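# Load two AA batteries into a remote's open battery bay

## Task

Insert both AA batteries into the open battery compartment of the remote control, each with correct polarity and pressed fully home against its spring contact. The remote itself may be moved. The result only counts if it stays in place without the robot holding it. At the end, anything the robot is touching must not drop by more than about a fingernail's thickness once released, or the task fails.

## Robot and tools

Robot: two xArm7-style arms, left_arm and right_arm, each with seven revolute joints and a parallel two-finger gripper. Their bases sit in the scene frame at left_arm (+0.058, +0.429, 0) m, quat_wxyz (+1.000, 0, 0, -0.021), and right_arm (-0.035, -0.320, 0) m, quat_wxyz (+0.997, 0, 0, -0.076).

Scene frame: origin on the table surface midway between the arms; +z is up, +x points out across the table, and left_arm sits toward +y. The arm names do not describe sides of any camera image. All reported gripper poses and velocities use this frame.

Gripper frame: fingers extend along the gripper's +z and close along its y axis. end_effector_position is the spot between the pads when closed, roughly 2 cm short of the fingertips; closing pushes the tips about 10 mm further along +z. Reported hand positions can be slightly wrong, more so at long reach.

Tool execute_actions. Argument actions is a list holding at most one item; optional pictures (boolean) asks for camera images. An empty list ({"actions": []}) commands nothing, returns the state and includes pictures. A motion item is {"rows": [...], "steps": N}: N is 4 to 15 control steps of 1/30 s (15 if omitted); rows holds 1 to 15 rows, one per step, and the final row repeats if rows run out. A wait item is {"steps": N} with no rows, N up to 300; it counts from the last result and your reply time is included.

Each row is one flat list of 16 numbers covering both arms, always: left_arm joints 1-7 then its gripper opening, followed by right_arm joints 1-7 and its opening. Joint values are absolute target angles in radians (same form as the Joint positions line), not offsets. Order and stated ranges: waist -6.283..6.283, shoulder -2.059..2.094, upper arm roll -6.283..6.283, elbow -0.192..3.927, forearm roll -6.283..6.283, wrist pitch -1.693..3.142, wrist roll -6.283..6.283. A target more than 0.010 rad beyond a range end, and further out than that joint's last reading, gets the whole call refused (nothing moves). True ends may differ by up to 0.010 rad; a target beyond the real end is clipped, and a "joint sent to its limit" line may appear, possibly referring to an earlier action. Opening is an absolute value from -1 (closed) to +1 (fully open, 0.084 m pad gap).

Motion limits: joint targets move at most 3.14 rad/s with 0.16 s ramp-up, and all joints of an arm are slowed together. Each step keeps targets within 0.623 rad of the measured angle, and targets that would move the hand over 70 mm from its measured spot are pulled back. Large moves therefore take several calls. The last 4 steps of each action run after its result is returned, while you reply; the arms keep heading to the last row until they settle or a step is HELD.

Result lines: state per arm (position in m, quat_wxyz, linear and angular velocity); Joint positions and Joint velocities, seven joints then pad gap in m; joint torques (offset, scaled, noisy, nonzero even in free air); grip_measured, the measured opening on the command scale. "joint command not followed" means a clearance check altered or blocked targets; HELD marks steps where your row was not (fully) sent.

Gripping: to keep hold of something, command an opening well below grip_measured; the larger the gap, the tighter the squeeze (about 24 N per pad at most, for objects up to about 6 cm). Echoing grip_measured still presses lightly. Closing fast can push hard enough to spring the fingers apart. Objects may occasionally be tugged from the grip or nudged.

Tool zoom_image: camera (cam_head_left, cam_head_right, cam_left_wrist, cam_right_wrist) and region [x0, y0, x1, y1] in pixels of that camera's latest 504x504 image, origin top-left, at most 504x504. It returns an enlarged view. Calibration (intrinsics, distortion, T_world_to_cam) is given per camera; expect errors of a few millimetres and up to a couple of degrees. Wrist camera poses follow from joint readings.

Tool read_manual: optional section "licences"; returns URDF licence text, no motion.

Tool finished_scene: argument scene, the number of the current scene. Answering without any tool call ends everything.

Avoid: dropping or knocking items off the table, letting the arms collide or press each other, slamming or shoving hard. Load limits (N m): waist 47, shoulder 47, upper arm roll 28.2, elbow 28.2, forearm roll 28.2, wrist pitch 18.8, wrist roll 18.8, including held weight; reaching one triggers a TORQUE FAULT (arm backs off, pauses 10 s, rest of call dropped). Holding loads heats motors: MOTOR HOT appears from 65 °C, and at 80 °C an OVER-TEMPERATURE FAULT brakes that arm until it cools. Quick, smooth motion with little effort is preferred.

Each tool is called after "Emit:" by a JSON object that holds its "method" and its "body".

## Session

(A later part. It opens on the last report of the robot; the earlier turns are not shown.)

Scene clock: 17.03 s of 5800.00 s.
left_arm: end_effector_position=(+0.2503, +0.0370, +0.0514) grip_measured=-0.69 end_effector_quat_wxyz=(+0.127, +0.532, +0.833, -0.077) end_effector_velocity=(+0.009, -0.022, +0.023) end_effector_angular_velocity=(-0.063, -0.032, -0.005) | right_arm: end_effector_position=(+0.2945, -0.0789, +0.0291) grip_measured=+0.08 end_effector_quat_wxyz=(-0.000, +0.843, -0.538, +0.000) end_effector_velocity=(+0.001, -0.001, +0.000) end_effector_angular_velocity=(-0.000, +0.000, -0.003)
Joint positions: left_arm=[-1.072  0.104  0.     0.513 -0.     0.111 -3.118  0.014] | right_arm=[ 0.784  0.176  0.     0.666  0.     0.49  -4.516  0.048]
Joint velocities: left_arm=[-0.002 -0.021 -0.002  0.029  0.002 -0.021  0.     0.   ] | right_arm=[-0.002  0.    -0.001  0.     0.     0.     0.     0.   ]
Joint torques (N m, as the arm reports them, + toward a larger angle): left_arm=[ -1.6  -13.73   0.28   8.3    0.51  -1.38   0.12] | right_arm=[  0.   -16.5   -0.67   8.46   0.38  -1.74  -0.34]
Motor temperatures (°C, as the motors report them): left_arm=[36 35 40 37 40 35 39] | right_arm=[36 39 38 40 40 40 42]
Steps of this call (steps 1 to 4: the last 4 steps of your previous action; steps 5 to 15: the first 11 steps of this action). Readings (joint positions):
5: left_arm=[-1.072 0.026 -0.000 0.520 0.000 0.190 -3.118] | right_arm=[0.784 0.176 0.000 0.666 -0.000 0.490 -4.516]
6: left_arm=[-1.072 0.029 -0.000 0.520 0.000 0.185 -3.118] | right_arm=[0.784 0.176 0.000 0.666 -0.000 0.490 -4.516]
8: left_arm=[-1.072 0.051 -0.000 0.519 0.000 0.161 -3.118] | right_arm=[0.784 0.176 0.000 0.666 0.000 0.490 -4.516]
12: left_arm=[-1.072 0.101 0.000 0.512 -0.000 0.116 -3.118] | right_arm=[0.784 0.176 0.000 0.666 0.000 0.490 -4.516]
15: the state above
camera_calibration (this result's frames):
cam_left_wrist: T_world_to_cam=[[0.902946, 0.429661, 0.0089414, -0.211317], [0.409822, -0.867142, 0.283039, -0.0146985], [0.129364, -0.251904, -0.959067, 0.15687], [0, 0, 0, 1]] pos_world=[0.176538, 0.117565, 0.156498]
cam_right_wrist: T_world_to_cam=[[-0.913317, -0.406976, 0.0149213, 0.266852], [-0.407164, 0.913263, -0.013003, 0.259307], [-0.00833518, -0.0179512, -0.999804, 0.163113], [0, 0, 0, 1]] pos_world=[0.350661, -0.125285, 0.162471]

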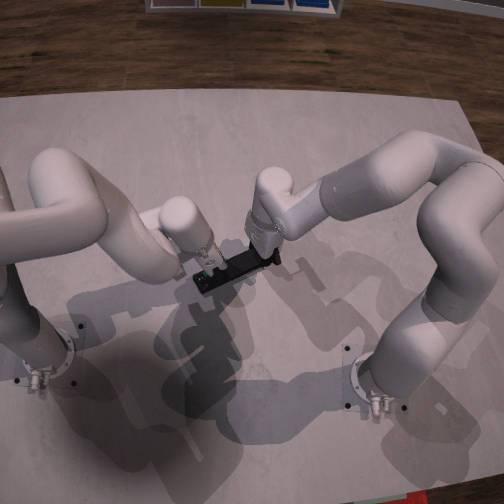

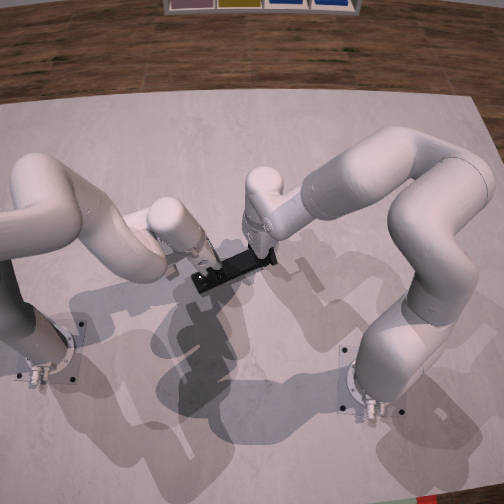

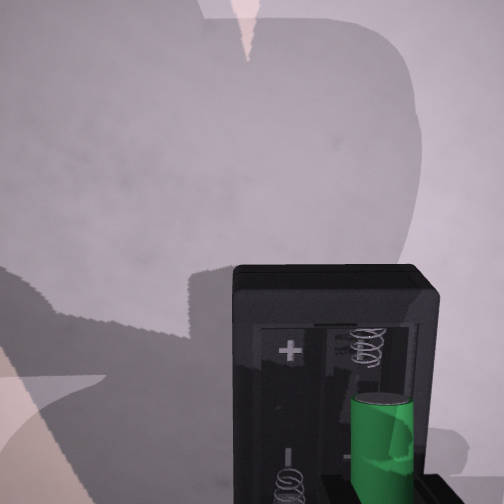

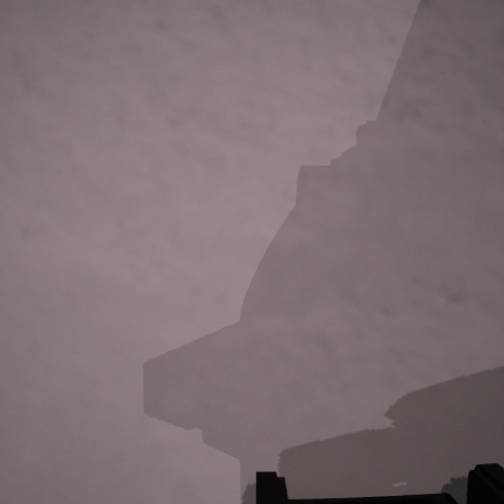

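Emit:
{"method": "execute_actions", "body": {"actions": [{"rows":[[-1.074,0.106,0,0.5132,0,0.107,-3.12,-0.95,0.7834,0.1762,0,0.6660,0,0.4898,-4.516,-0.25],[-1.0775,0.1095,0,0.5130,0,0.1035,-3.123,-0.95,0.7834,0.1762,0,0.6660,0,0.4898,-4.516,-0.25],[-1.0775,0.113,0,0.5128,0,0.0998,-3.123,-0.95,0.7834,0.1762,0,0.6660,0,0.4898,-4.516,-0.25],[-1.0775,0.1167,0,0.5127,0,0.096,-3.123,-0.95,0.7834,0.1762,0,0.6660,0,0.4898,-4.516,-0.25]],"steps":12}], "pictures": true}}

Scene clock: 17.57 s of 5800.00 s.
left_arm: end_effector_position=(+0.2480, +0.0359, +0.0476) grip_measured=-0.69 end_effector_quat_wxyz=(+0.127, +0.533, +0.833, -0.078) end_effector_velocity=(+0.005, -0.001, +0.002) end_effector_angular_velocity=(-0.010, -0.004, +0.012) | right_arm: end_effector_position=(+0.2946, -0.0790, +0.0290) grip_measured=+0.08 end_effector_quat_wxyz=(-0.000, +0.843, -0.538, +0.000) end_effector_velocity=(+0.001, +0.000, +0.000) end_effector_angular_velocity=(+0.002, -0.000, -0.003)
Joint positions: left_arm=[-1.078  0.117 -0.     0.512  0.     0.096 -3.123  0.014] | right_arm=[ 0.783  0.176  0.     0.666  0.     0.49  -4.516  0.048]
Joint velocities: left_arm=[ 0.003  0.002  0.005  0.004 -0.002 -0.009 -0.002 -0.   ] | right_arm=[-0.001 -0.    -0.     0.001  0.002 -0.    -0.     0.   ]
Joint torques (N m, as the arm reports them, + toward a larger angle): left_arm=[ -2.03 -14.18   0.23   8.41   0.58  -1.21   0.16] | right_arm=[  0.05 -16.4   -0.79   8.51   0.32  -1.6   -0.38]
Motor temperatures (°C, as the motors report them): left_arm=[36 35 40 37 40 35 39] | right_arm=[36 39 38 40 40 40 42]
Steps of this call (steps 1 to 4: the last 4 steps of your previous action; steps 5 to 8: the robot went on to your last target; steps 9 to 16: the first 8 steps of this action). Readings (joint positions):
9: left_arm=[-1.072 0.103 0.000 0.513 -0.000 0.110 -3.118] | right_arm=[0.783 0.176 0.000 0.666 0.000 0.490 -4.516]
10: left_arm=[-1.073 0.104 0.000 0.513 -0.000 0.108 -3.119] | right_arm=[0.783 0.176 0.000 0.666 0.000 0.490 -4.516]
12: left_arm=[-1.076 0.109 0.000 0.513 -0.000 0.103 -3.122] | right_arm=[0.783 0.176 0.000 0.666 0.000 0.490 -4.516]
16: the state above
camera_calibration (this result's frames):
cam_left_wrist: T_world_to_cam=[[0.903436, 0.428659, 0.00747546, -0.208741], [0.409119, -0.867205, 0.28386, -0.0135653], [0.128162, -0.253391, -0.958837, 0.153607], [0, 0, 0, 1]] pos_world=[0.174447, 0.116637, 0.152695]
cam_right_wrist: T_world_to_cam=[[-0.913409, -0.406768, 0.0149628, 0.266897], [-0.406957, 0.913354, -0.0130437, 0.259366], [-0.00836058, -0.0180034, -0.999803, 0.163097], [0, 0, 0, 1]] pos_world=[0.3507, -0.125391, 0.162455]

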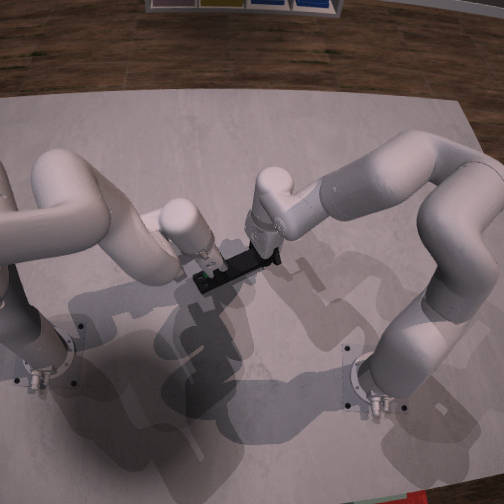

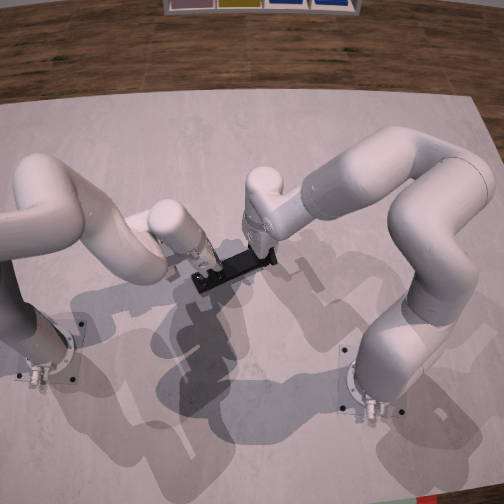

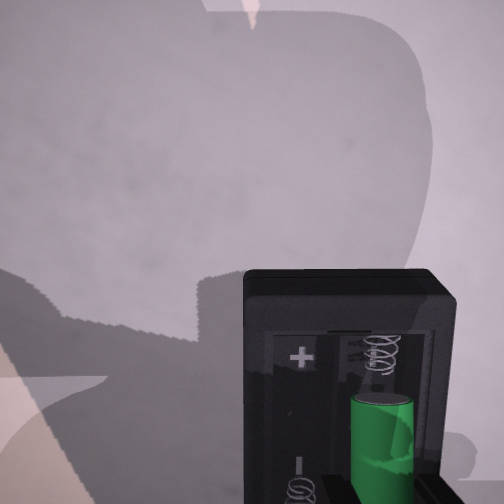

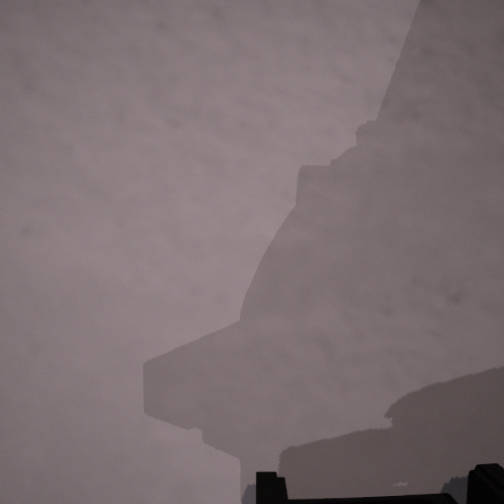

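Emit:
{"method": "execute_actions", "body": {"actions": [{"rows":[[-1.0775,0.120,0,0.5174,0,0.0974,-3.123,-0.95,0.7834,0.1762,0,0.6660,0,0.4898,-4.516,-0.25],[-1.0775,0.1232,0,0.5221,0,0.0989,-3.123,-0.95,0.7834,0.1762,0,0.6660,0,0.4898,-4.516,-0.25],[-1.0775,0.1265,0,0.5268,0,0.1003,-3.123,-0.95,0.7834,0.1762,0,0.6660,0,0.4898,-4.516,-0.25],[-1.0775,0.1265,0,0.5268,0,0.1003,-3.123,-0.95,0.7834,0.1762,0,0.6660,0,0.4898,-4.516,-0.25],[-1.0775,0.1265,0,0.5268,0,0.1003,-3.123,-0.95,0.7834,0.1762,0,0.6660,0,0.4898,-4.516,-0.25],[-1.0775,0.1265,0,0.5268,0,0.1003,-3.123,-0.95,0.7834,0.1762,0,0.6660,0,0.4898,-4.516,-0.25],[-1.0775,0.1265,0,0.5268,0,0.1003,-3.123,-0.75,0.7834,0.1762,0,0.6660,0,0.4898,-4.516,-0.25],[-1.0775,0.1265,0,0.5268,0,0.1003,-3.123,-0.68,0.7834,0.1762,0,0.6660,0,0.4898,-4.516,-0.25],[-1.0775,0.1265,0,0.5268,0,0.1003,-3.123,-0.62,0.7834,0.1762,0,0.6660,0,0.4898,-4.516,-0.25],[-1.0775,0.1265,0,0.5268,0,0.1003,-3.123,-0.55,0.7834,0.1762,0,0.6660,0,0.4898,-4.516,-0.25],[-1.0775,0.1265,0,0.5268,0,0.1003,-3.123,-0.45,0.7834,0.1762,0,0.6660,0,0.4898,-4.516,-0.25]],"steps":15}], "pictures": true}}

Scene clock: 18.60 s of 5800.00 s.
left_arm: end_effector_position=(+0.2501, +0.0319, +0.0480) grip_measured=-0.53 end_effector_quat_wxyz=(+0.127, +0.533, +0.833, -0.078) end_effector_velocity=(+0.001, -0.001, +0.001) end_effector_angular_velocity=(-0.003, -0.001, +0.002) | right_arm: end_effector_position=(+0.2946, -0.0790, +0.0290) grip_measured=+0.08 end_effector_quat_wxyz=(-0.000, +0.843, -0.538, +0.000) end_effector_velocity=(+0.001, -0.000, +0.000) end_effector_angular_velocity=(+0.000, -0.001, +0.000)
Joint positions: left_arm=[-1.078  0.126 -0.     0.527 -0.     0.1   -3.123  0.021] | right_arm=[ 0.783  0.176 -0.     0.666 -0.     0.49  -4.516  0.048]
Joint velocities: left_arm=[ 0.    -0.001 -0.     0.002 -0.002 -0.     0.     0.128] | right_arm=[-0.    -0.    -0.001  0.001 -0.     0.    -0.001  0.   ]
Joint torques (N m, as the arm reports them, + toward a larger angle): left_arm=[ -1.58 -13.96   0.1    8.51   0.53  -1.23   0.08] | right_arm=[ -0.09 -16.19  -0.85   8.37   0.35  -1.63  -0.41]
Motor temperatures (°C, as the motors report them): left_arm=[36 35 40 37 40 35 39] | right_arm=[36 39 38 40 40 40 42]
Steps of this call (steps 1 to 4: the last 4 steps of your previous action; steps 5 to 15: the robot went on to your last target; steps 16 to 20: nothing new was sent; steps 21 to 31: the first 11 steps of this action). Readings (joint positions):
21: left_arm=[-1.077 0.117 0.000 0.513 -0.000 0.096 -3.123] | right_arm=[0.783 0.176 0.000 0.666 0.000 0.490 -4.516]
22: left_arm=[-1.078 0.118 -0.000 0.514 -0.000 0.097 -3.123] | right_arm=[0.783 0.176 0.000 0.666 0.000 0.490 -4.516]
24: left_arm=[-1.078 0.123 -0.000 0.522 -0.000 0.099 -3.123] | right_arm=[0.783 0.176 0.000 0.666 0.000 0.490 -4.516]
28: left_arm=[-1.077 0.127 0.000 0.527 0.000 0.100 -3.123] | right_arm=[0.783 0.176 0.000 0.666 0.000 0.490 -4.516]
31: the state above
camera_calibration (this result's frames):
cam_left_wrist: T_world_to_cam=[[0.903297, 0.428951, 0.0074887, -0.208878], [0.409222, -0.86673, 0.28516, -0.0180503], [0.12881, -0.254519, -0.958451, 0.152603], [0, 0, 0, 1]] pos_world=[0.176409, 0.112794, 0.152974]
cam_right_wrist: T_world_to_cam=[[-0.913432, -0.406714, 0.0150292, 0.266887], [-0.406905, 0.913377, -0.013069, 0.259385], [-0.008412, -0.0180531, -0.999802, 0.163087], [0, 0, 0, 1]] pos_world=[0.3507, -0.125426, 0.162434]

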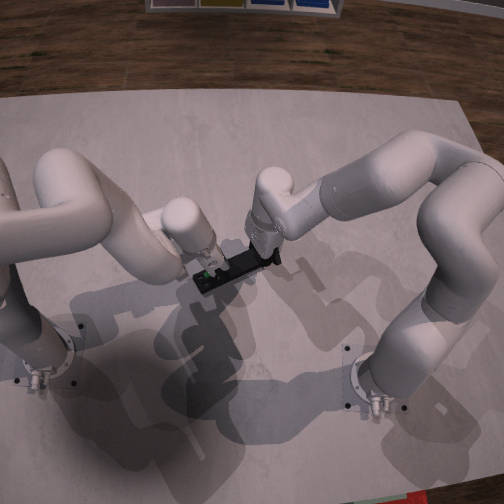

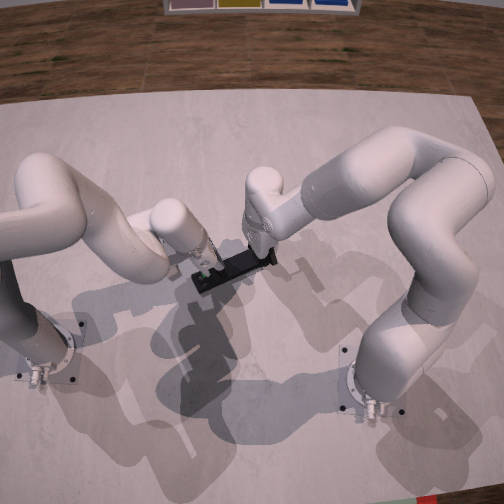

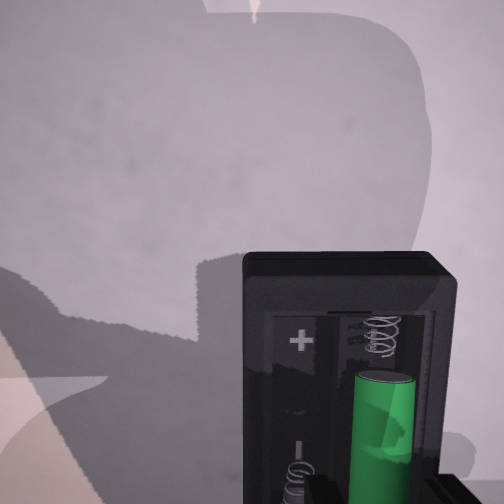

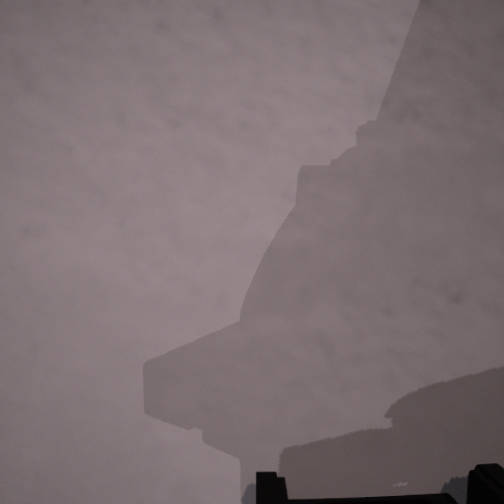

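Emit:
{"method": "execute_actions", "body": {"actions": []}}

Scene clock: 19.77 s of 5800.00 s.
left_arm: end_effector_position=(+0.2501, +0.0319, +0.0480) grip_measured=-0.47 end_effector_quat_wxyz=(+0.127, +0.533, +0.833, -0.078) end_effector_velocity=(-0.000, +0.000, -0.000) end_effector_angular_velocity=(+0.000, -0.000, -0.001) | right_arm: end_effector_position=(+0.2945, -0.0790, +0.0290) grip_measured=+0.08 end_effector_quat_wxyz=(-0.000, +0.843, -0.538, +0.000) end_effector_velocity=(-0.000, -0.000, -0.000) end_effector_angular_velocity=(-0.001, +0.001, +0.000)
Joint positions: left_arm=[-1.078  0.126 -0.     0.527  0.     0.1   -3.123  0.024] | right_arm=[ 0.783  0.176 -0.     0.666 -0.     0.49  -4.516  0.048]
Joint velocities: left_arm=[-0.    -0.     0.    -0.001 -0.     0.     0.001 -0.   ] | right_arm=[ 0.    -0.    -0.    -0.001  0.     0.001 -0.001 -0.   ]
Joint torques (N m, as the arm reports them, + toward a larger angle): left_arm=[ -1.97 -13.89   0.21   8.19   0.81  -1.3    0.17] | right_arm=[  0.2  -16.28  -0.73   8.33   0.42  -1.64  -0.28]
Motor temperatures (°C, as the motors report them): left_arm=[36 35 40 37 40 35 39] | right_arm=[36 39 38 40 40 40 42]
Kept back: nothing.
Steps of this call (steps 1 to 4: the last 4 steps of your previous action; steps 5 to 15: the robot went on to your last target; steps 16 to 35: nothing new was sent). Readings (joint positions):
1: left_arm=[-1.078 0.126 -0.000 0.527 -0.000 0.100 -3.123] | right_arm=[0.783 0.176 -0.000 0.666 0.000 0.490 -4.516]
2: left_arm=[-1.078 0.126 -0.000 0.527 -0.000 0.100 -3.123] | right_arm=[0.783 0.176 -0.000 0.666 0.000 0.490 -4.516]
4: left_arm=[-1.078 0.126 -0.000 0.527 -0.000 0.100 -3.123] | right_arm=[0.783 0.176 -0.000 0.666 0.000 0.490 -4.516]
8: left_arm=[-1.078 0.126 -0.000 0.527 -0.000 0.100 -3.123] | right_arm=[0.783 0.176 -0.000 0.666 0.000 0.490 -4.516]
35: the state above
All arms were judged still, so your last target was given up. Only a new action makes them travel on or press farther. Fingers that are still opening or closing keep moving.
camera_calibration (this result's frames):
cam_left_wrist: T_world_to_cam=[[0.903295, 0.428954, 0.0074892, -0.20888], [0.409224, -0.866727, 0.285167, -0.018077], [0.128815, -0.254525, -0.958449, 0.152598], [0, 0, 0, 1]] pos_world=[0.176421, 0.112772, 0.152977]
cam_right_wrist: T_world_to_cam=[[-0.913434, -0.406707, 0.0150533, 0.266879], [-0.406899, 0.91338, -0.0130731, 0.259387], [-0.0084324, -0.0180666, -0.999801, 0.163083], [0, 0, 0, 1]] pos_world=[0.350696, -0.125431, 0.162424]

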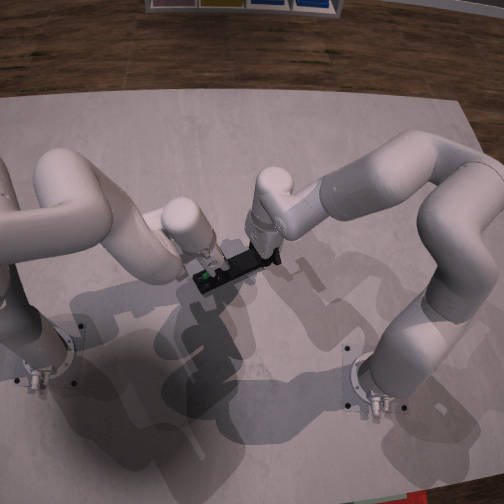

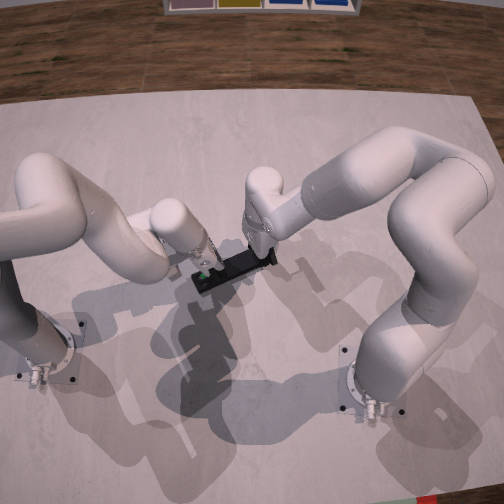

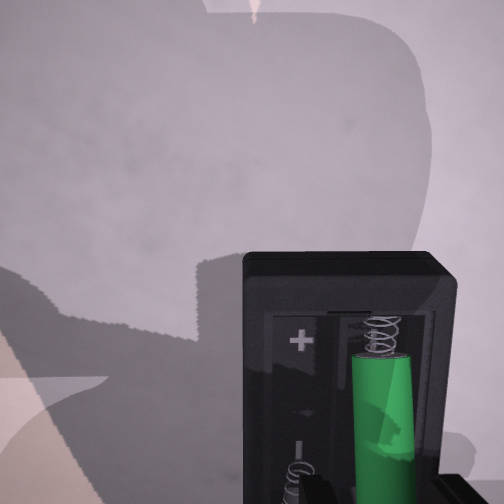

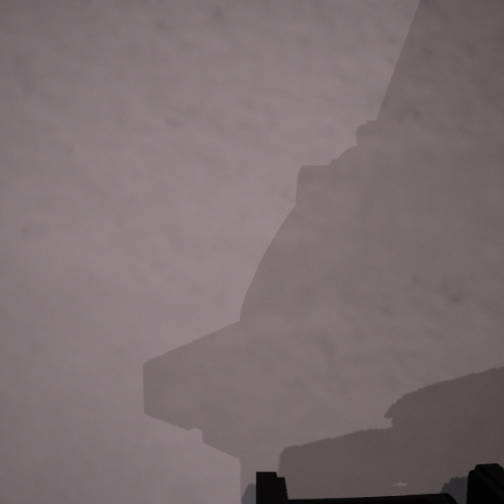

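Emit:
{"method": "execute_actions", "body": {"actions": [{"rows":[[-1.0775,0.111,0,0.5277,0,0.1165,-3.123,-0.4,0.7834,0.1762,0,0.6660,0,0.4898,-4.516,-0.25],[-1.0775,0.096,0,0.5286,0,0.133,-3.123,-0.4,0.7834,0.1762,0,0.6660,0,0.4898,-4.516,-0.25],[-1.0775,0.08,0,0.5295,0,0.149,-3.123,-0.4,0.7834,0.1762,0,0.6660,0,0.4898,-4.516,-0.25],[-1.0775,0.0653,0,0.5304,0,0.1653,-3.123,-0.4,0.7834,0.1762,0,0.6660,0,0.4898,-4.516,-0.25],[-1.0775,0.0653,0,0.5304,0,0.1653,-3.123,-0.4,0.7834,0.1762,0,0.6660,0,0.4898,-4.516,-0.25],[-1.0775,0.0653,0,0.5304,0,0.1653,-3.123,-0.4,0.7834,0.1762,0,0.6660,0,0.4898,-4.516,-0.25],[-1.0775,0.0653,0,0.5304,0,0.1653,-3.123,-0.4,0.7834,0.1762,0,0.6660,0,0.4898,-4.516,-0.25],[-1.0775,0.08,0,0.553,0,0.173,-3.123,-0.6,0.7834,0.1762,0,0.6660,0,0.4898,-4.516,-0.25],[-1.0775,0.095,0,0.575,0,0.18,-3.123,-0.8,0.7834,0.1762,0,0.6660,0,0.4898,-4.516,-0.25],[-1.0775,0.11,0,0.595,0,0.186,-3.123,-0.9,0.7834,0.1762,0,0.6660,0,0.4898,-4.516,-0.25],[-1.0775,0.1187,0,0.6081,0,0.1896,-3.123,-1,0.7834,0.1762,0,0.6660,0,0.4898,-4.516,-0.25]],"steps":15}]}}

Emit:
{"method": "execute_actions", "body": {"actions": [{"steps":12}], "pictures": true}}

Scene clock: 20.70 s of 5800.00 s.
left_arm: end_effector_position=(+0.2547, +0.0224, +0.0671) grip_measured=-0.96 end_effector_quat_wxyz=(+0.127, +0.533, +0.833, -0.078) end_effector_velocity=(+0.071, -0.144, +0.000) end_effector_angular_velocity=(+0.012, +0.006, +0.004) | right_arm: end_effector_position=(+0.2945, -0.0790, +0.0290) grip_measured=+0.08 end_effector_quat_wxyz=(-0.000, +0.843, -0.538, -0.000) end_effector_velocity=(-0.000, +0.001, -0.000) end_effector_angular_velocity=(+0.000, +0.000, +0.002)
Joint positions: left_arm=[-1.078  0.091 -0.     0.568 -0.     0.178 -3.123  0.002] | right_arm=[ 0.783  0.176 -0.     0.666 -0.     0.49  -4.516  0.048]
Joint velocities: left_arm=[ 0.001  0.423  0.002  0.58  -0.001  0.17  -0.001 -0.139] | right_arm=[ 0.002  0.    -0.     0.     0.    -0.    -0.001  0.   ]
Joint torques (N m, as the arm reports them, + toward a larger angle): left_arm=[ -2.03 -14.69   0.25   9.53   0.65  -1.47   0.08] | right_arm=[  0.12 -16.16  -0.58   8.25   0.4   -1.6   -0.32]
Motor temperatures (°C, as the motors report them): left_arm=[36 35 40 37 40 35 39] | right_arm=[36 39 38 40 40 40 42]
Steps of this call (steps 1 to 17: nothing new was sent; steps 18 to 28: the first 11 steps of this action). Readings (joint positions):
18: left_arm=[-1.077 0.126 0.000 0.527 0.000 0.101 -3.123] | right_arm=[0.783 0.176 -0.000 0.666 -0.000 0.490 -4.516]
19: left_arm=[-1.077 0.122 0.000 0.527 0.000 0.107 -3.123] | right_arm=[0.783 0.176 -0.000 0.666 -0.000 0.490 -4.516]
21: left_arm=[-1.077 0.099 0.000 0.527 -0.000 0.132 -3.123] | right_arm=[0.783 0.176 -0.000 0.666 -0.000 0.490 -4.516]
25: left_arm=[-1.078 0.064 -0.000 0.533 0.000 0.163 -3.123] | right_arm=[0.783 0.176 -0.000 0.666 -0.000 0.490 -4.516]
28: the state above

Scene clock: 21.10 s of 5800.00 s.
left_arm: end_effector_position=(+0.2597, +0.0120, +0.0679) grip_measured=-1.00 end_effector_quat_wxyz=(+0.127, +0.533, +0.833, -0.078) end_effector_velocity=(+0.001, -0.001, +0.001) end_effector_angular_velocity=(-0.004, -0.002, +0.001) | right_arm: end_effector_position=(+0.2945, -0.0790, +0.0290) grip_measured=+0.08 end_effector_quat_wxyz=(-0.000, +0.843, -0.538, -0.000) end_effector_velocity=(+0.000, +0.000, +0.000) end_effector_angular_velocity=(+0.001, -0.000, -0.002)
Joint positions: left_arm=[-1.078  0.119 -0.     0.608 -0.     0.19  -3.123  0.   ] | right_arm=[ 0.783  0.176 -0.     0.666 -0.     0.49  -4.516  0.048]
Joint velocities: left_arm=[ 0.    -0.     0.     0.003  0.    -0.    -0.001  0.   ] | right_arm=[-0.001 -0.    -0.     0.001  0.001 -0.     0.    -0.   ]
Joint torques (N m, as the arm reports them, + toward a larger angle): left_arm=[ -1.98 -14.52   0.27   8.87   0.37  -1.25   0.17] | right_arm=[  0.17 -16.25  -0.63   8.18   0.32  -1.62  -0.36]
Motor temperatures (°C, as the motors report them): left_arm=[36 35 40 37 40 35 39] | right_arm=[36 39 38 40 40 40 42]
Kept back: nothing.
Steps of this call (steps 1 to 4: the last 4 steps of your previous action; steps 5 to 12: the robot went on to your last target). Readings (joint positions):
1: left_arm=[-1.078 0.105 0.000 0.587 -0.000 0.184 -3.123] | right_arm=[0.783 0.176 -0.000 0.666 -0.000 0.490 -4.516]
2: left_arm=[-1.077 0.114 0.000 0.601 0.000 0.187 -3.123] | right_arm=[0.783 0.176 -0.000 0.666 -0.000 0.490 -4.516]
4: left_arm=[-1.077 0.119 0.000 0.609 0.000 0.189 -3.123] | right_arm=[0.783 0.176 -0.000 0.666 -0.000 0.490 -4.516]
8: left_arm=[-1.078 0.119 -0.000 0.607 -0.000 0.190 -3.123] | right_arm=[0.783 0.176 -0.000 0.666 -0.000 0.490 -4.516]
12: the state above
camera_calibration (this result's frames):
cam_left_wrist: T_world_to_cam=[[0.903302, 0.428941, 0.00748349, -0.209207], [0.409277, -0.86686, 0.284686, -0.0449413], [0.128601, -0.254095, -0.958591, 0.165437], [0, 0, 0, 1]] pos_world=[0.186095, 0.0928162, 0.172946]
cam_right_wrist: T_world_to_cam=[[-0.913428, -0.406721, 0.0150643, 0.266871], [-0.406913, 0.913374, -0.0130734, 0.259385], [-0.00844206, -0.0180715, -0.999801, 0.163081], [0, 0, 0, 1]] pos_world=[0.350691, -0.125427, 0.162419]

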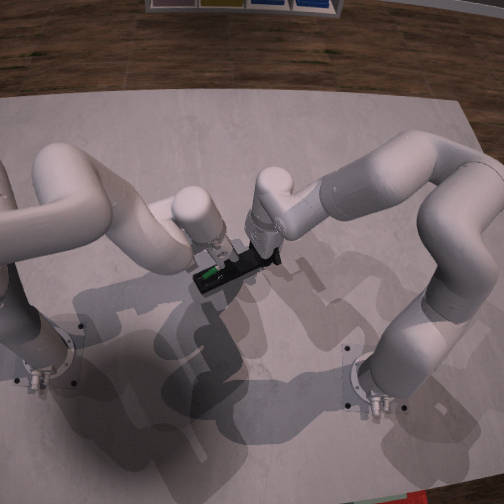

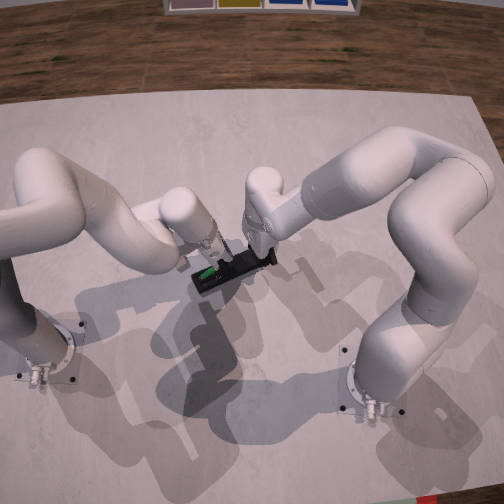

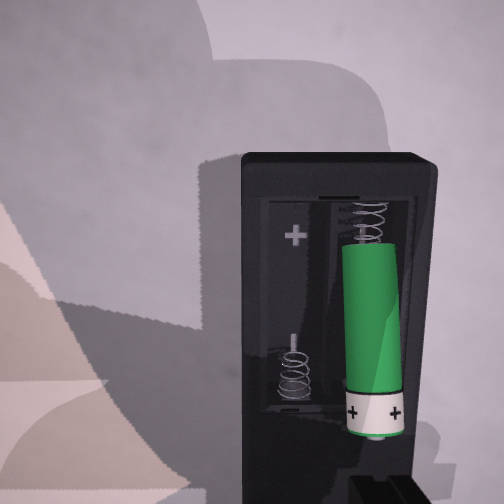

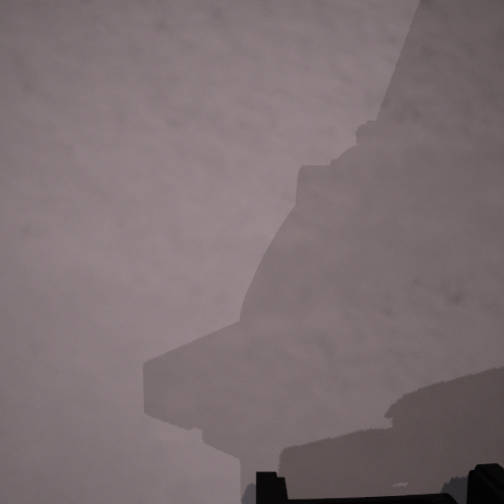

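Emit:
{"method": "execute_actions", "body": {"actions": [{"rows":[[-1.0775,0.13,0,0.6075,0,0.177,-3.123,-1,0.7834,0.1762,0,0.6660,0,0.4898,-4.516,-0.25],[-1.0775,0.142,0,0.6068,0,0.165,-3.123,-1,0.7834,0.1762,0,0.6660,0,0.4898,-4.516,-0.25],[-1.0775,0.154,0,0.606,0,0.152,-3.123,-1,0.7834,0.1762,0,0.6660,0,0.4898,-4.516,-0.25],[-1.0775,0.163,0,0.6055,0,0.1425,-3.123,-1,0.7834,0.1762,0,0.6660,0,0.4898,-4.516,-0.25],[-1.0775,0.1698,0,0.6051,0,0.1353,-3.123,-1,0.7834,0.1762,0,0.6660,0,0.4898,-4.516,-0.25],[-1.0775,0.1698,0,0.6051,0,0.1353,-3.123,-1,0.7834,0.1762,0,0.6660,0,0.4898,-4.516,-0.25],[-1.0775,0.1698,0,0.6051,0,0.1353,-3.123,-1,0.7834,0.1762,0,0.6660,0,0.4898,-4.516,-0.25],[-1.0775,0.1685,0,0.6033,0,0.1347,-3.123,-1,0.7834,0.1762,0,0.6660,0,0.4898,-4.516,-0.25],[-1.0775,0.1673,0,0.6015,0,0.1342,-3.123,-1,0.7834,0.1762,0,0.6660,0,0.4898,-4.516,-0.25],[-1.0775,0.166,0,0.5997,0,0.1336,-3.123,-1,0.7834,0.1762,0,0.6660,0,0.4898,-4.516,-0.25],[-1.0775,0.1648,0,0.5979,0,0.1331,-3.123,-1,0.7834,0.1762,0,0.6660,0,0.4898,-4.516,-0.25],[-1.0775,0.1635,0,0.5961,0,0.1325,-3.123,-1,0.7834,0.1762,0,0.6660,0,0.4898,-4.516,-0.25],[-1.0775,0.1623,0,0.5943,0,0.132,-3.123,-1,0.7834,0.1762,0,0.6660,0,0.4898,-4.516,-0.25],[-1.0775,0.161,0,0.5925,0,0.1314,-3.123,-1,0.7834,0.1762,0,0.6660,0,0.4898,-4.516,-0.25],[-1.0775,0.1598,0,0.5907,0,0.1309,-3.123,-1,0.7834,0.1762,0,0.6660,0,0.4898,-4.516,-0.25]],"steps":15}]}}

Emit:
{"method": "execute_actions", "body": {"actions": [{"steps":8}], "pictures": true}}

Scene clock: 22.40 s of 5800.00 s.
left_arm: end_effector_position=(+0.2594, +0.0127, +0.0515) grip_measured=-1.00 end_effector_quat_wxyz=(+0.128, +0.533, +0.833, -0.078) end_effector_velocity=(-0.006, +0.009, +0.006) end_effector_angular_velocity=(-0.014, -0.006, -0.003) | right_arm: end_effector_position=(+0.2945, -0.0790, +0.0290) grip_measured=+0.08 end_effector_quat_wxyz=(-0.000, +0.843, -0.538, +0.000) end_effector_velocity=(-0.000, -0.000, -0.000) end_effector_angular_velocity=(-0.001, +0.001, +0.001)
Joint positions: left_arm=[-1.077  0.167  0.     0.602  0.     0.134 -3.123  0.   ] | right_arm=[ 0.783  0.176  0.     0.666 -0.     0.49  -4.516  0.048]
Joint velocities: left_arm=[-0.001 -0.047 -0.002 -0.05   0.    -0.018 -0.     0.   ] | right_arm=[ 0.    -0.     0.    -0.001  0.     0.    -0.    -0.   ]
Joint torques (N m, as the arm reports them, + toward a larger angle): left_arm=[ -1.85 -14.42   0.19   7.93   0.63  -1.07   0.22] | right_arm=[  0.09 -16.15  -0.61   8.29   0.29  -1.65  -0.31]
Motor temperatures (°C, as the motors report them): left_arm=[36 35 40 37 40 35 39] | right_arm=[36 39 38 40 40 40 42]
Steps of this call (steps 1 to 28: the robot went on to your last target; steps 29 to 39: the first 11 steps of this action). Readings (joint positions):
29: left_arm=[-1.078 0.119 -0.000 0.608 -0.000 0.189 -3.123] | right_arm=[0.783 0.176 -0.000 0.666 -0.000 0.490 -4.516]
30: left_arm=[-1.078 0.122 -0.000 0.608 -0.000 0.184 -3.123] | right_arm=[0.783 0.176 -0.000 0.666 -0.000 0.490 -4.516]
32: left_arm=[-1.078 0.140 -0.000 0.608 0.000 0.165 -3.123] | right_arm=[0.783 0.176 -0.000 0.666 -0.000 0.490 -4.516]
36: left_arm=[-1.077 0.170 0.000 0.604 -0.000 0.137 -3.123] | right_arm=[0.783 0.176 0.000 0.666 -0.000 0.490 -4.516]
39: the state above

Scene clock: 22.67 s of 5800.00 s.
left_arm: end_effector_position=(+0.2583, +0.0151, +0.0519) grip_measured=-1.00 end_effector_quat_wxyz=(+0.128, +0.533, +0.833, -0.079) end_effector_velocity=(-0.001, +0.001, -0.001) end_effector_angular_velocity=(+0.003, +0.002, +0.001) | right_arm: end_effector_position=(+0.2943, -0.0787, +0.0290) grip_measured=+0.08 end_effector_quat_wxyz=(-0.000, +0.843, -0.538, -0.000) end_effector_velocity=(-0.000, -0.001, -0.001) end_effector_angular_velocity=(-0.001, +0.001, -0.000)
Joint positions: left_arm=[-1.077  0.159  0.     0.592  0.     0.13  -3.123  0.   ] | right_arm=[ 0.784  0.176  0.001  0.666  0.     0.49  -4.516  0.048]
Joint velocities: left_arm=[-0.001  0.001  0.    -0.003  0.    -0.    -0.001  0.   ] | right_arm=[-0.     0.    -0.001 -0.001 -0.001 -0.    -0.    -0.   ]
Joint torques (N m, as the arm reports them, + toward a larger angle): left_arm=[ -2.06 -14.03   0.13   7.49   0.61  -0.6    0.04] | right_arm=[ -0.93 -16.35  -1.67   8.24   0.37  -1.49  -0.31]
Motor temperatures (°C, as the motors report them): left_arm=[36 35 40 37 40 35 39] | right_arm=[36 39 38 40 40 40 42]
Kept back: nothing.
Steps of this call (steps 1 to 4: the last 4 steps of your previous action; steps 5 to 8: the robot went on to your last target). Readings (joint positions):
1: left_arm=[-1.078 0.166 -0.000 0.600 0.000 0.133 -3.123] | right_arm=[0.783 0.176 0.000 0.666 -0.000 0.490 -4.516]
2: left_arm=[-1.078 0.164 -0.000 0.598 0.000 0.133 -3.123] | right_arm=[0.783 0.176 0.000 0.666 -0.000 0.490 -4.516]
4: left_arm=[-1.078 0.162 -0.000 0.595 0.000 0.132 -3.123] | right_arm=[0.784 0.176 0.000 0.666 0.000 0.490 -4.516]
8: the state above
camera_calibration (this result's frames):
cam_left_wrist: T_world_to_cam=[[0.903285, 0.428976, 0.00750984, -0.209071], [0.409001, -0.866247, 0.286938, -0.0371399], [0.129595, -0.256115, -0.95792, 0.150798], [0, 0, 0, 1]] pos_world=[0.184499, 0.0961359, 0.156679]
cam_right_wrist: T_world_to_cam=[[-0.913061, -0.407546, 0.0150011, 0.266652], [-0.407735, 0.913009, -0.012929, 0.259194], [-0.00842695, -0.0179214, -0.999804, 0.163092], [0, 0, 0, 1]] pos_world=[0.350526, -0.125051, 0.162411]

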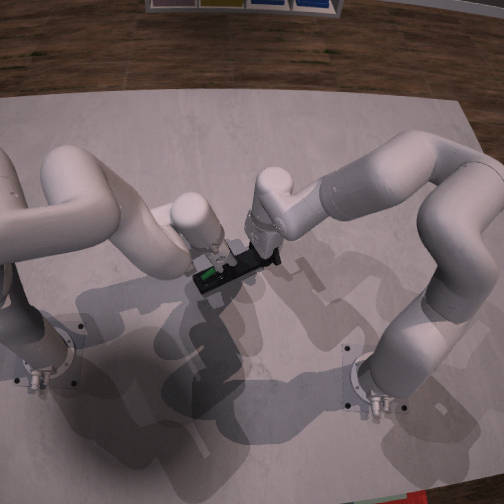

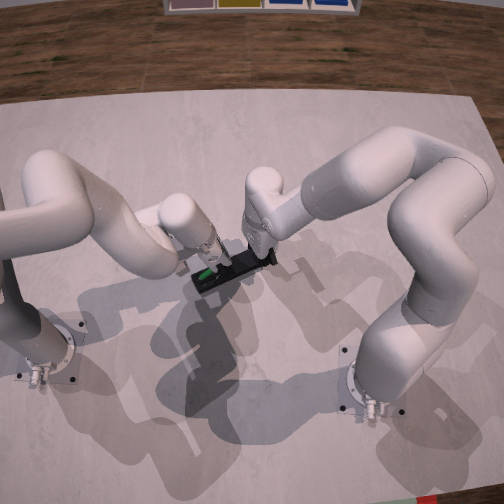

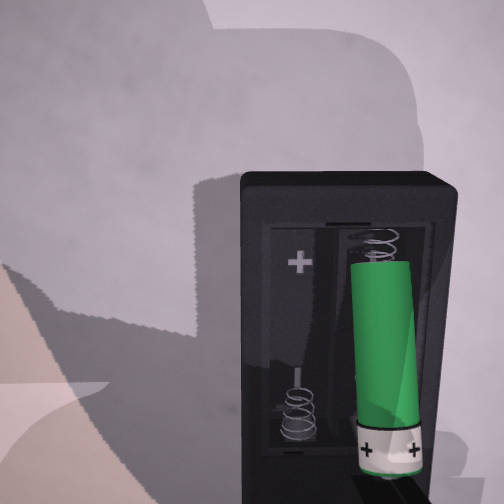

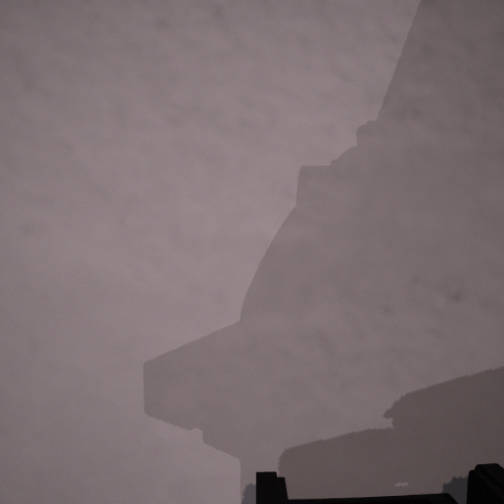

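Emit:
{"method": "execute_actions", "body": {"actions": [{"rows":[[-1.0775,0.1585,0,0.5889,0,0.1303,-3.123,-1,0.7834,0.1762,0,0.6660,0,0.4898,-4.516,-0.25],[-1.0775,0.1573,0,0.5871,0,0.1298,-3.123,-1,0.7834,0.1762,0,0.6660,0,0.4898,-4.516,-0.25],[-1.0775,0.156,0,0.5853,0,0.1292,-3.123,-1,0.7834,0.1762,0,0.6660,0,0.4898,-4.516,-0.25],[-1.0775,0.1548,0,0.5835,0,0.1287,-3.123,-1,0.7834,0.1762,0,0.6660,0,0.4898,-4.516,-0.25],[-1.0775,0.1535,0,0.5817,0,0.1281,-3.123,-1,0.7834,0.1762,0,0.6660,0,0.4898,-4.516,-0.25],[-1.0775,0.1523,0,0.5799,0,0.1276,-3.123,-1,0.7834,0.1762,0,0.6660,0,0.4898,-4.516,-0.25],[-1.0775,0.151,0,0.5781,0,0.127,-3.123,-1,0.7834,0.1762,0,0.6660,0,0.4898,-4.516,-0.25],[-1.0775,0.1498,0,0.5763,0,0.1265,-3.123,-1,0.7834,0.1762,0,0.6660,0,0.4898,-4.516,-0.25],[-1.0775,0.1485,0,0.5745,0,0.1259,-3.123,-1,0.7834,0.1762,0,0.6660,0,0.4898,-4.516,-0.25],[-1.0775,0.1473,0,0.5727,0,0.1254,-3.123,-1,0.7834,0.1762,0,0.6660,0,0.4898,-4.516,-0.25]],"steps":15}], "pictures": true}}

Scene clock: 23.37 s of 5800.00 s.
left_arm: end_effector_position=(+0.2564, +0.0190, +0.0521) grip_measured=-1.00 end_effector_quat_wxyz=(+0.128, +0.533, +0.833, -0.079) end_effector_velocity=(-0.005, +0.010, +0.001) end_effector_angular_velocity=(-0.002, -0.001, -0.000) | right_arm: end_effector_position=(+0.2943, -0.0787, +0.0290) grip_measured=+0.08 end_effector_quat_wxyz=(-0.000, +0.843, -0.538, -0.000) end_effector_velocity=(-0.002, +0.001, -0.000) end_effector_angular_velocity=(-0.001, +0.002, +0.005)
Joint positions: left_arm=[-1.077  0.148  0.     0.576  0.     0.125 -3.123  0.   ] | right_arm=[ 0.784  0.176  0.001  0.666  0.     0.49  -4.516  0.048]
Joint velocities: left_arm=[ 0.001 -0.032  0.    -0.042  0.002 -0.013 -0.     0.   ] | right_arm=[ 0.001  0.     0.003 -0.001 -0.001  0.001  0.     0.   ]
Joint torques (N m, as the arm reports them, + toward a larger angle): left_arm=[ -1.78 -12.68   0.05   5.98   0.52   0.21   0.08] | right_arm=[ -2.84 -16.36  -3.56   7.98   0.05  -1.38  -0.29]
Motor temperatures (°C, as the motors report them): left_arm=[36 35 40 37 40 35 39] | right_arm=[36 39 38 40 40 40 42]
Steps of this call (steps 1 to 10: the robot went on to your last target; steps 11 to 21: the first 11 steps of this action). Readings (joint positions):
11: left_arm=[-1.077 0.160 0.000 0.591 0.000 0.131 -3.123] | right_arm=[0.784 0.176 0.000 0.666 0.000 0.490 -4.516]
12: left_arm=[-1.077 0.159 0.000 0.590 0.000 0.130 -3.123] | right_arm=[0.784 0.176 0.000 0.666 0.000 0.490 -4.516]
14: left_arm=[-1.077 0.157 0.000 0.587 0.000 0.129 -3.123] | right_arm=[0.784 0.176 0.000 0.666 0.000 0.490 -4.516]
18: left_arm=[-1.077 0.152 0.000 0.581 0.000 0.127 -3.123] | right_arm=[0.784 0.176 0.000 0.666 0.000 0.490 -4.516]
21: the state above
camera_calibration (this result's frames):
cam_left_wrist: T_world_to_cam=[[0.903274, 0.428999, 0.00751996, -0.209048], [0.408929, -0.866057, 0.287613, -0.0330722], [0.129899, -0.256718, -0.957717, 0.152166], [0, 0, 0, 1]] pos_world=[0.182585, 0.100103, 0.156816]
cam_right_wrist: T_world_to_cam=[[-0.913119, -0.407413, 0.0150705, 0.266664], [-0.407604, 0.913067, -0.0129602, 0.259229], [-0.00848016, -0.017977, -0.999802, 0.163099], [0, 0, 0, 1]] pos_world=[0.350542, -0.125118, 0.162408]

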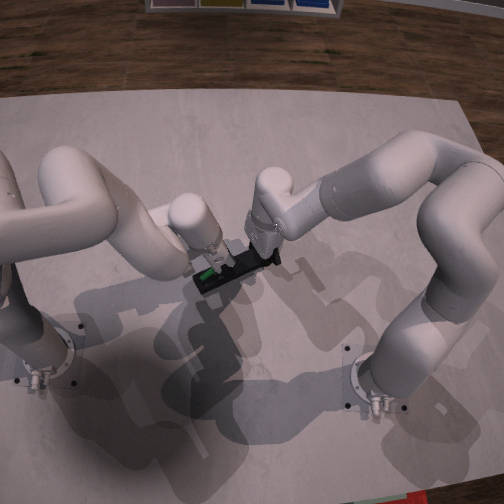

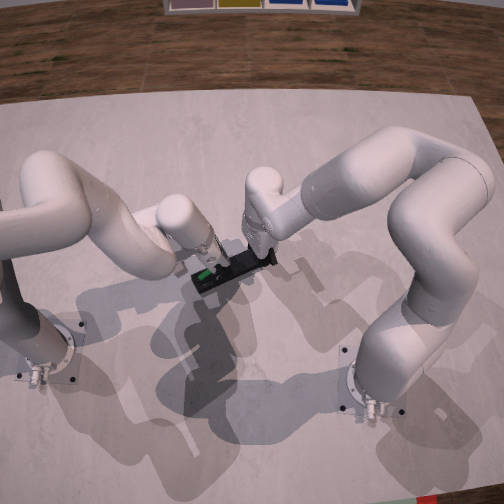

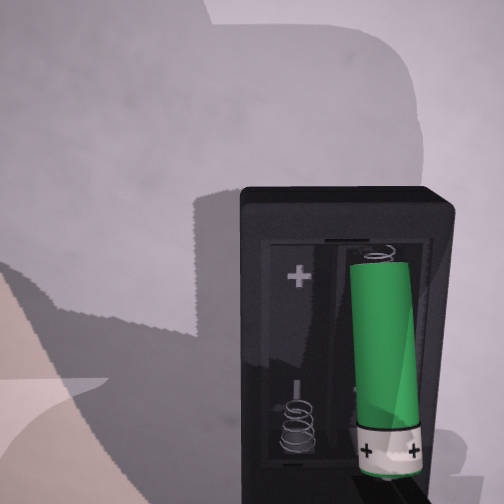

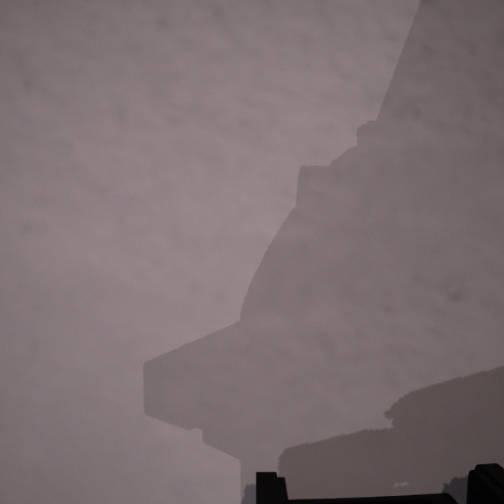

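Emit:
{"method": "execute_actions", "body": {"actions": [{"rows":[[-1.0775,0.1486,0,0.5723,0,0.1237,-3.123,-1,0.7834,0.1762,0,0.6660,0,0.4898,-4.516,-0.25],[-1.0775,0.15,0,0.5719,0,0.122,-3.123,-1,0.7834,0.1762,0,0.6660,0,0.4898,-4.516,-0.25],[-1.0775,0.1513,0,0.5715,0,0.1203,-3.123,-1,0.7834,0.1762,0,0.6660,0,0.4898,-4.516,-0.25],[-1.0775,0.1526,0,0.5711,0,0.1185,-3.123,-1,0.7834,0.1762,0,0.6660,0,0.4898,-4.516,-0.25],[-1.0775,0.1539,0,0.5707,0,0.1168,-3.123,-1,0.7834,0.1762,0,0.6660,0,0.4898,-4.516,-0.25],[-1.0775,0.1553,0,0.5703,0,0.1151,-3.123,-1,0.7834,0.1762,0,0.6660,0,0.4898,-4.516,-0.25],[-1.0775,0.1566,0,0.5699,0,0.1134,-3.123,-1,0.7834,0.1762,0,0.6660,0,0.4898,-4.516,-0.25],[-1.0775,0.1579,0,0.5695,0,0.1117,-3.123,-1,0.7834,0.1762,0,0.6660,0,0.4898,-4.516,-0.25],[-1.0775,0.1592,0,0.5691,0,0.11,-3.123,-1,0.7834,0.1762,0,0.6660,0,0.4898,-4.516,-0.25],[-1.0775,0.1606,0,0.5687,0,0.1082,-3.123,-1,0.7834,0.1762,0,0.6660,0,0.4898,-4.516,-0.25],[-1.0775,0.1619,0,0.5683,0,0.1065,-3.123,-1,0.7834,0.1762,0,0.6660,0,0.4898,-4.516,-0.25],[-1.0775,0.1632,0,0.568,0,0.1048,-3.123,-1,0.7834,0.1762,0,0.6660,0,0.4898,-4.516,-0.25]],"steps":15}]}}

Emit:
{"method": "execute_actions", "body": {"actions": [{"steps":6}], "pictures": true}}

Scene clock: 24.17 s of 5800.00 s.
left_arm: end_effector_position=(+0.2555, +0.0204, +0.0475) grip_measured=-1.00 end_effector_quat_wxyz=(+0.128, +0.533, +0.833, -0.079) end_effector_velocity=(-0.002, +0.001, -0.013) end_effector_angular_velocity=(-0.004, -0.002, -0.003) | right_arm: end_effector_position=(+0.2944, -0.0787, +0.0290) grip_measured=+0.08 end_effector_quat_wxyz=(-0.000, +0.843, -0.538, -0.000) end_effector_velocity=(-0.001, +0.002, -0.000) end_effector_angular_velocity=(+0.001, -0.001, +0.004)
Joint positions: left_arm=[-1.078  0.159 -0.     0.57   0.     0.109 -3.123  0.   ] | right_arm=[ 0.784  0.176  0.001  0.666  0.     0.49  -4.516  0.048]
Joint velocities: left_arm=[-0.001  0.039 -0.001 -0.01   0.002 -0.053 -0.001  0.   ] | right_arm=[ 0.002  0.001  0.002 -0.     0.    -0.002 -0.    -0.   ]
Joint torques (N m, as the arm reports them, + toward a larger angle): left_arm=[ -1.64 -12.17   0.57   4.17   0.39   0.78   0.02] | right_arm=[ -5.18 -16.54  -5.92   8.07   0.03  -1.12  -0.26]
Motor temperatures (°C, as the motors report them): left_arm=[36 35 40 37 40 35 39] | right_arm=[36 39 38 40 40 40 42]
Steps of this call (steps 1 to 4: the last 4 steps of your previous action; steps 5 to 13: the robot went on to your last target; steps 14 to 24: the first 11 steps of this action). Readings (joint positions):
14: left_arm=[-1.077 0.147 0.000 0.573 0.000 0.125 -3.123] | right_arm=[0.784 0.176 0.000 0.666 0.000 0.490 -4.516]
15: left_arm=[-1.077 0.148 -0.000 0.573 0.000 0.124 -3.123] | right_arm=[0.784 0.176 0.000 0.666 0.000 0.490 -4.516]
17: left_arm=[-1.078 0.150 -0.000 0.572 0.000 0.121 -3.123] | right_arm=[0.784 0.176 0.000 0.666 0.000 0.490 -4.516]
21: left_arm=[-1.078 0.155 -0.000 0.571 0.000 0.114 -3.123] | right_arm=[0.784 0.176 0.000 0.666 0.000 0.490 -4.516]
24: the state above

Scene clock: 24.37 s of 5800.00 s.
left_arm: end_effector_position=(+0.2553, +0.0207, +0.0461) grip_measured=-1.00 end_effector_quat_wxyz=(+0.128, +0.533, +0.833, -0.079) end_effector_velocity=(+0.000, +0.001, +0.000) end_effector_angular_velocity=(+0.000, +0.000, +0.001) | right_arm: end_effector_position=(+0.2943, -0.0785, +0.0290) grip_measured=+0.08 end_effector_quat_wxyz=(-0.000, +0.843, -0.538, -0.000) end_effector_velocity=(+0.001, -0.000, +0.000) end_effector_angular_velocity=(+0.000, -0.001, -0.001)
Joint positions: left_arm=[-1.078  0.163 -0.     0.569  0.     0.104 -3.123  0.   ] | right_arm=[ 0.784  0.176  0.001  0.666  0.     0.49  -4.516  0.048]
Joint velocities: left_arm=[ 0.001 -0.001  0.    -0.001  0.     0.    -0.     0.   ] | right_arm=[-0.001 -0.001 -0.001 -0.     0.    -0.    -0.001 -0.   ]
Joint torques (N m, as the arm reports them, + toward a larger angle): left_arm=[ -1.11 -11.53   0.96   3.58   0.64   1.    -0.01] | right_arm=[ -6.27 -16.61  -7.03   7.94  -0.13  -1.    -0.28]
Motor temperatures (°C, as the motors report them): left_arm=[36 35 39 37 40 35 39] | right_arm=[36 39 38 40 40 40 42]
Kept back: nothing.
Steps of this call (steps 1 to 4: the last 4 steps of your previous action; steps 5 to 6: the robot went on to your last target). Readings (joint positions):
1: left_arm=[-1.078 0.160 -0.000 0.570 0.000 0.107 -3.123] | right_arm=[0.784 0.176 0.001 0.666 0.000 0.490 -4.516]
2: left_arm=[-1.078 0.162 -0.000 0.570 0.000 0.106 -3.123] | right_arm=[0.784 0.176 0.001 0.666 0.000 0.490 -4.516]
4: left_arm=[-1.078 0.163 -0.000 0.569 0.000 0.104 -3.123] | right_arm=[0.784 0.176 0.001 0.666 0.000 0.489 -4.516]
6: the state above
camera_calibration (this result's frames):
cam_left_wrist: T_world_to_cam=[[0.903499, 0.428524, 0.00746418, -0.208783], [0.408555, -0.866398, 0.287118, -0.0293336], [0.129504, -0.256361, -0.957866, 0.147071], [0, 0, 0, 1]] pos_world=[0.181574, 0.101757, 0.150855]
cam_right_wrist: T_world_to_cam=[[-0.912978, -0.407742, 0.0147669, 0.266682], [-0.407926, 0.912925, -0.0128021, 0.259065], [-0.00826114, -0.0177119, -0.999809, 0.163096], [0, 0, 0, 1]] pos_world=[0.350502, -0.124881, 0.162444]

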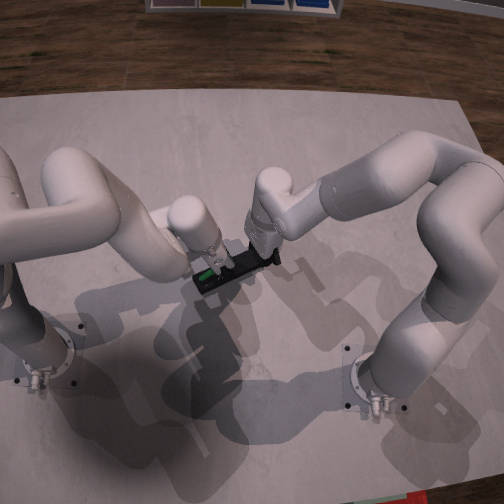

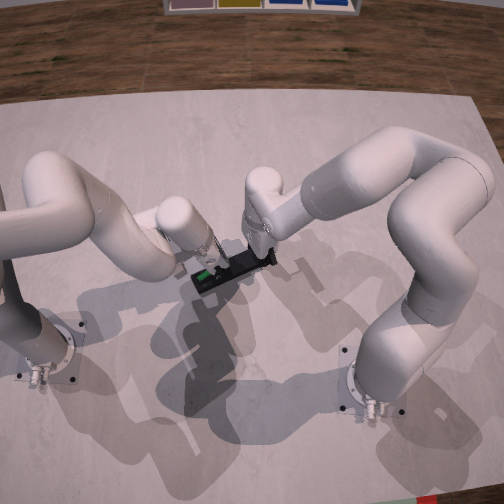

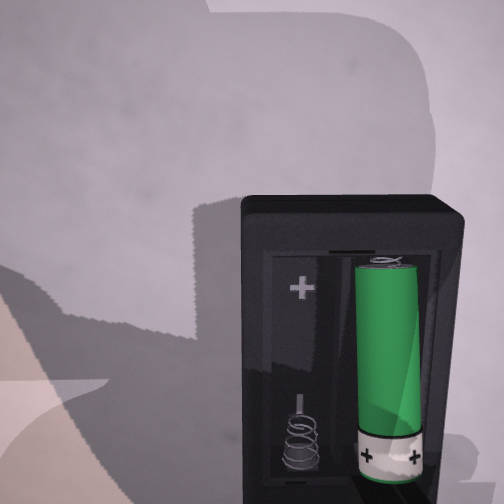

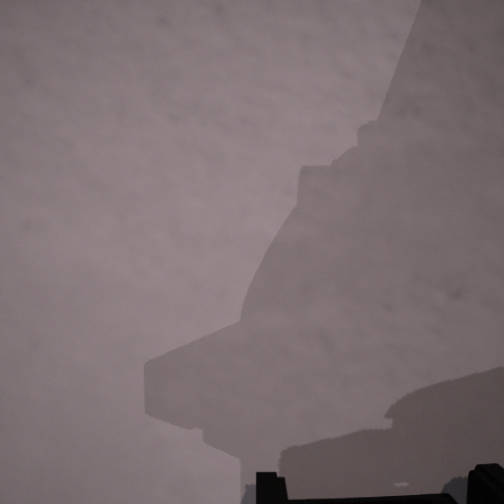

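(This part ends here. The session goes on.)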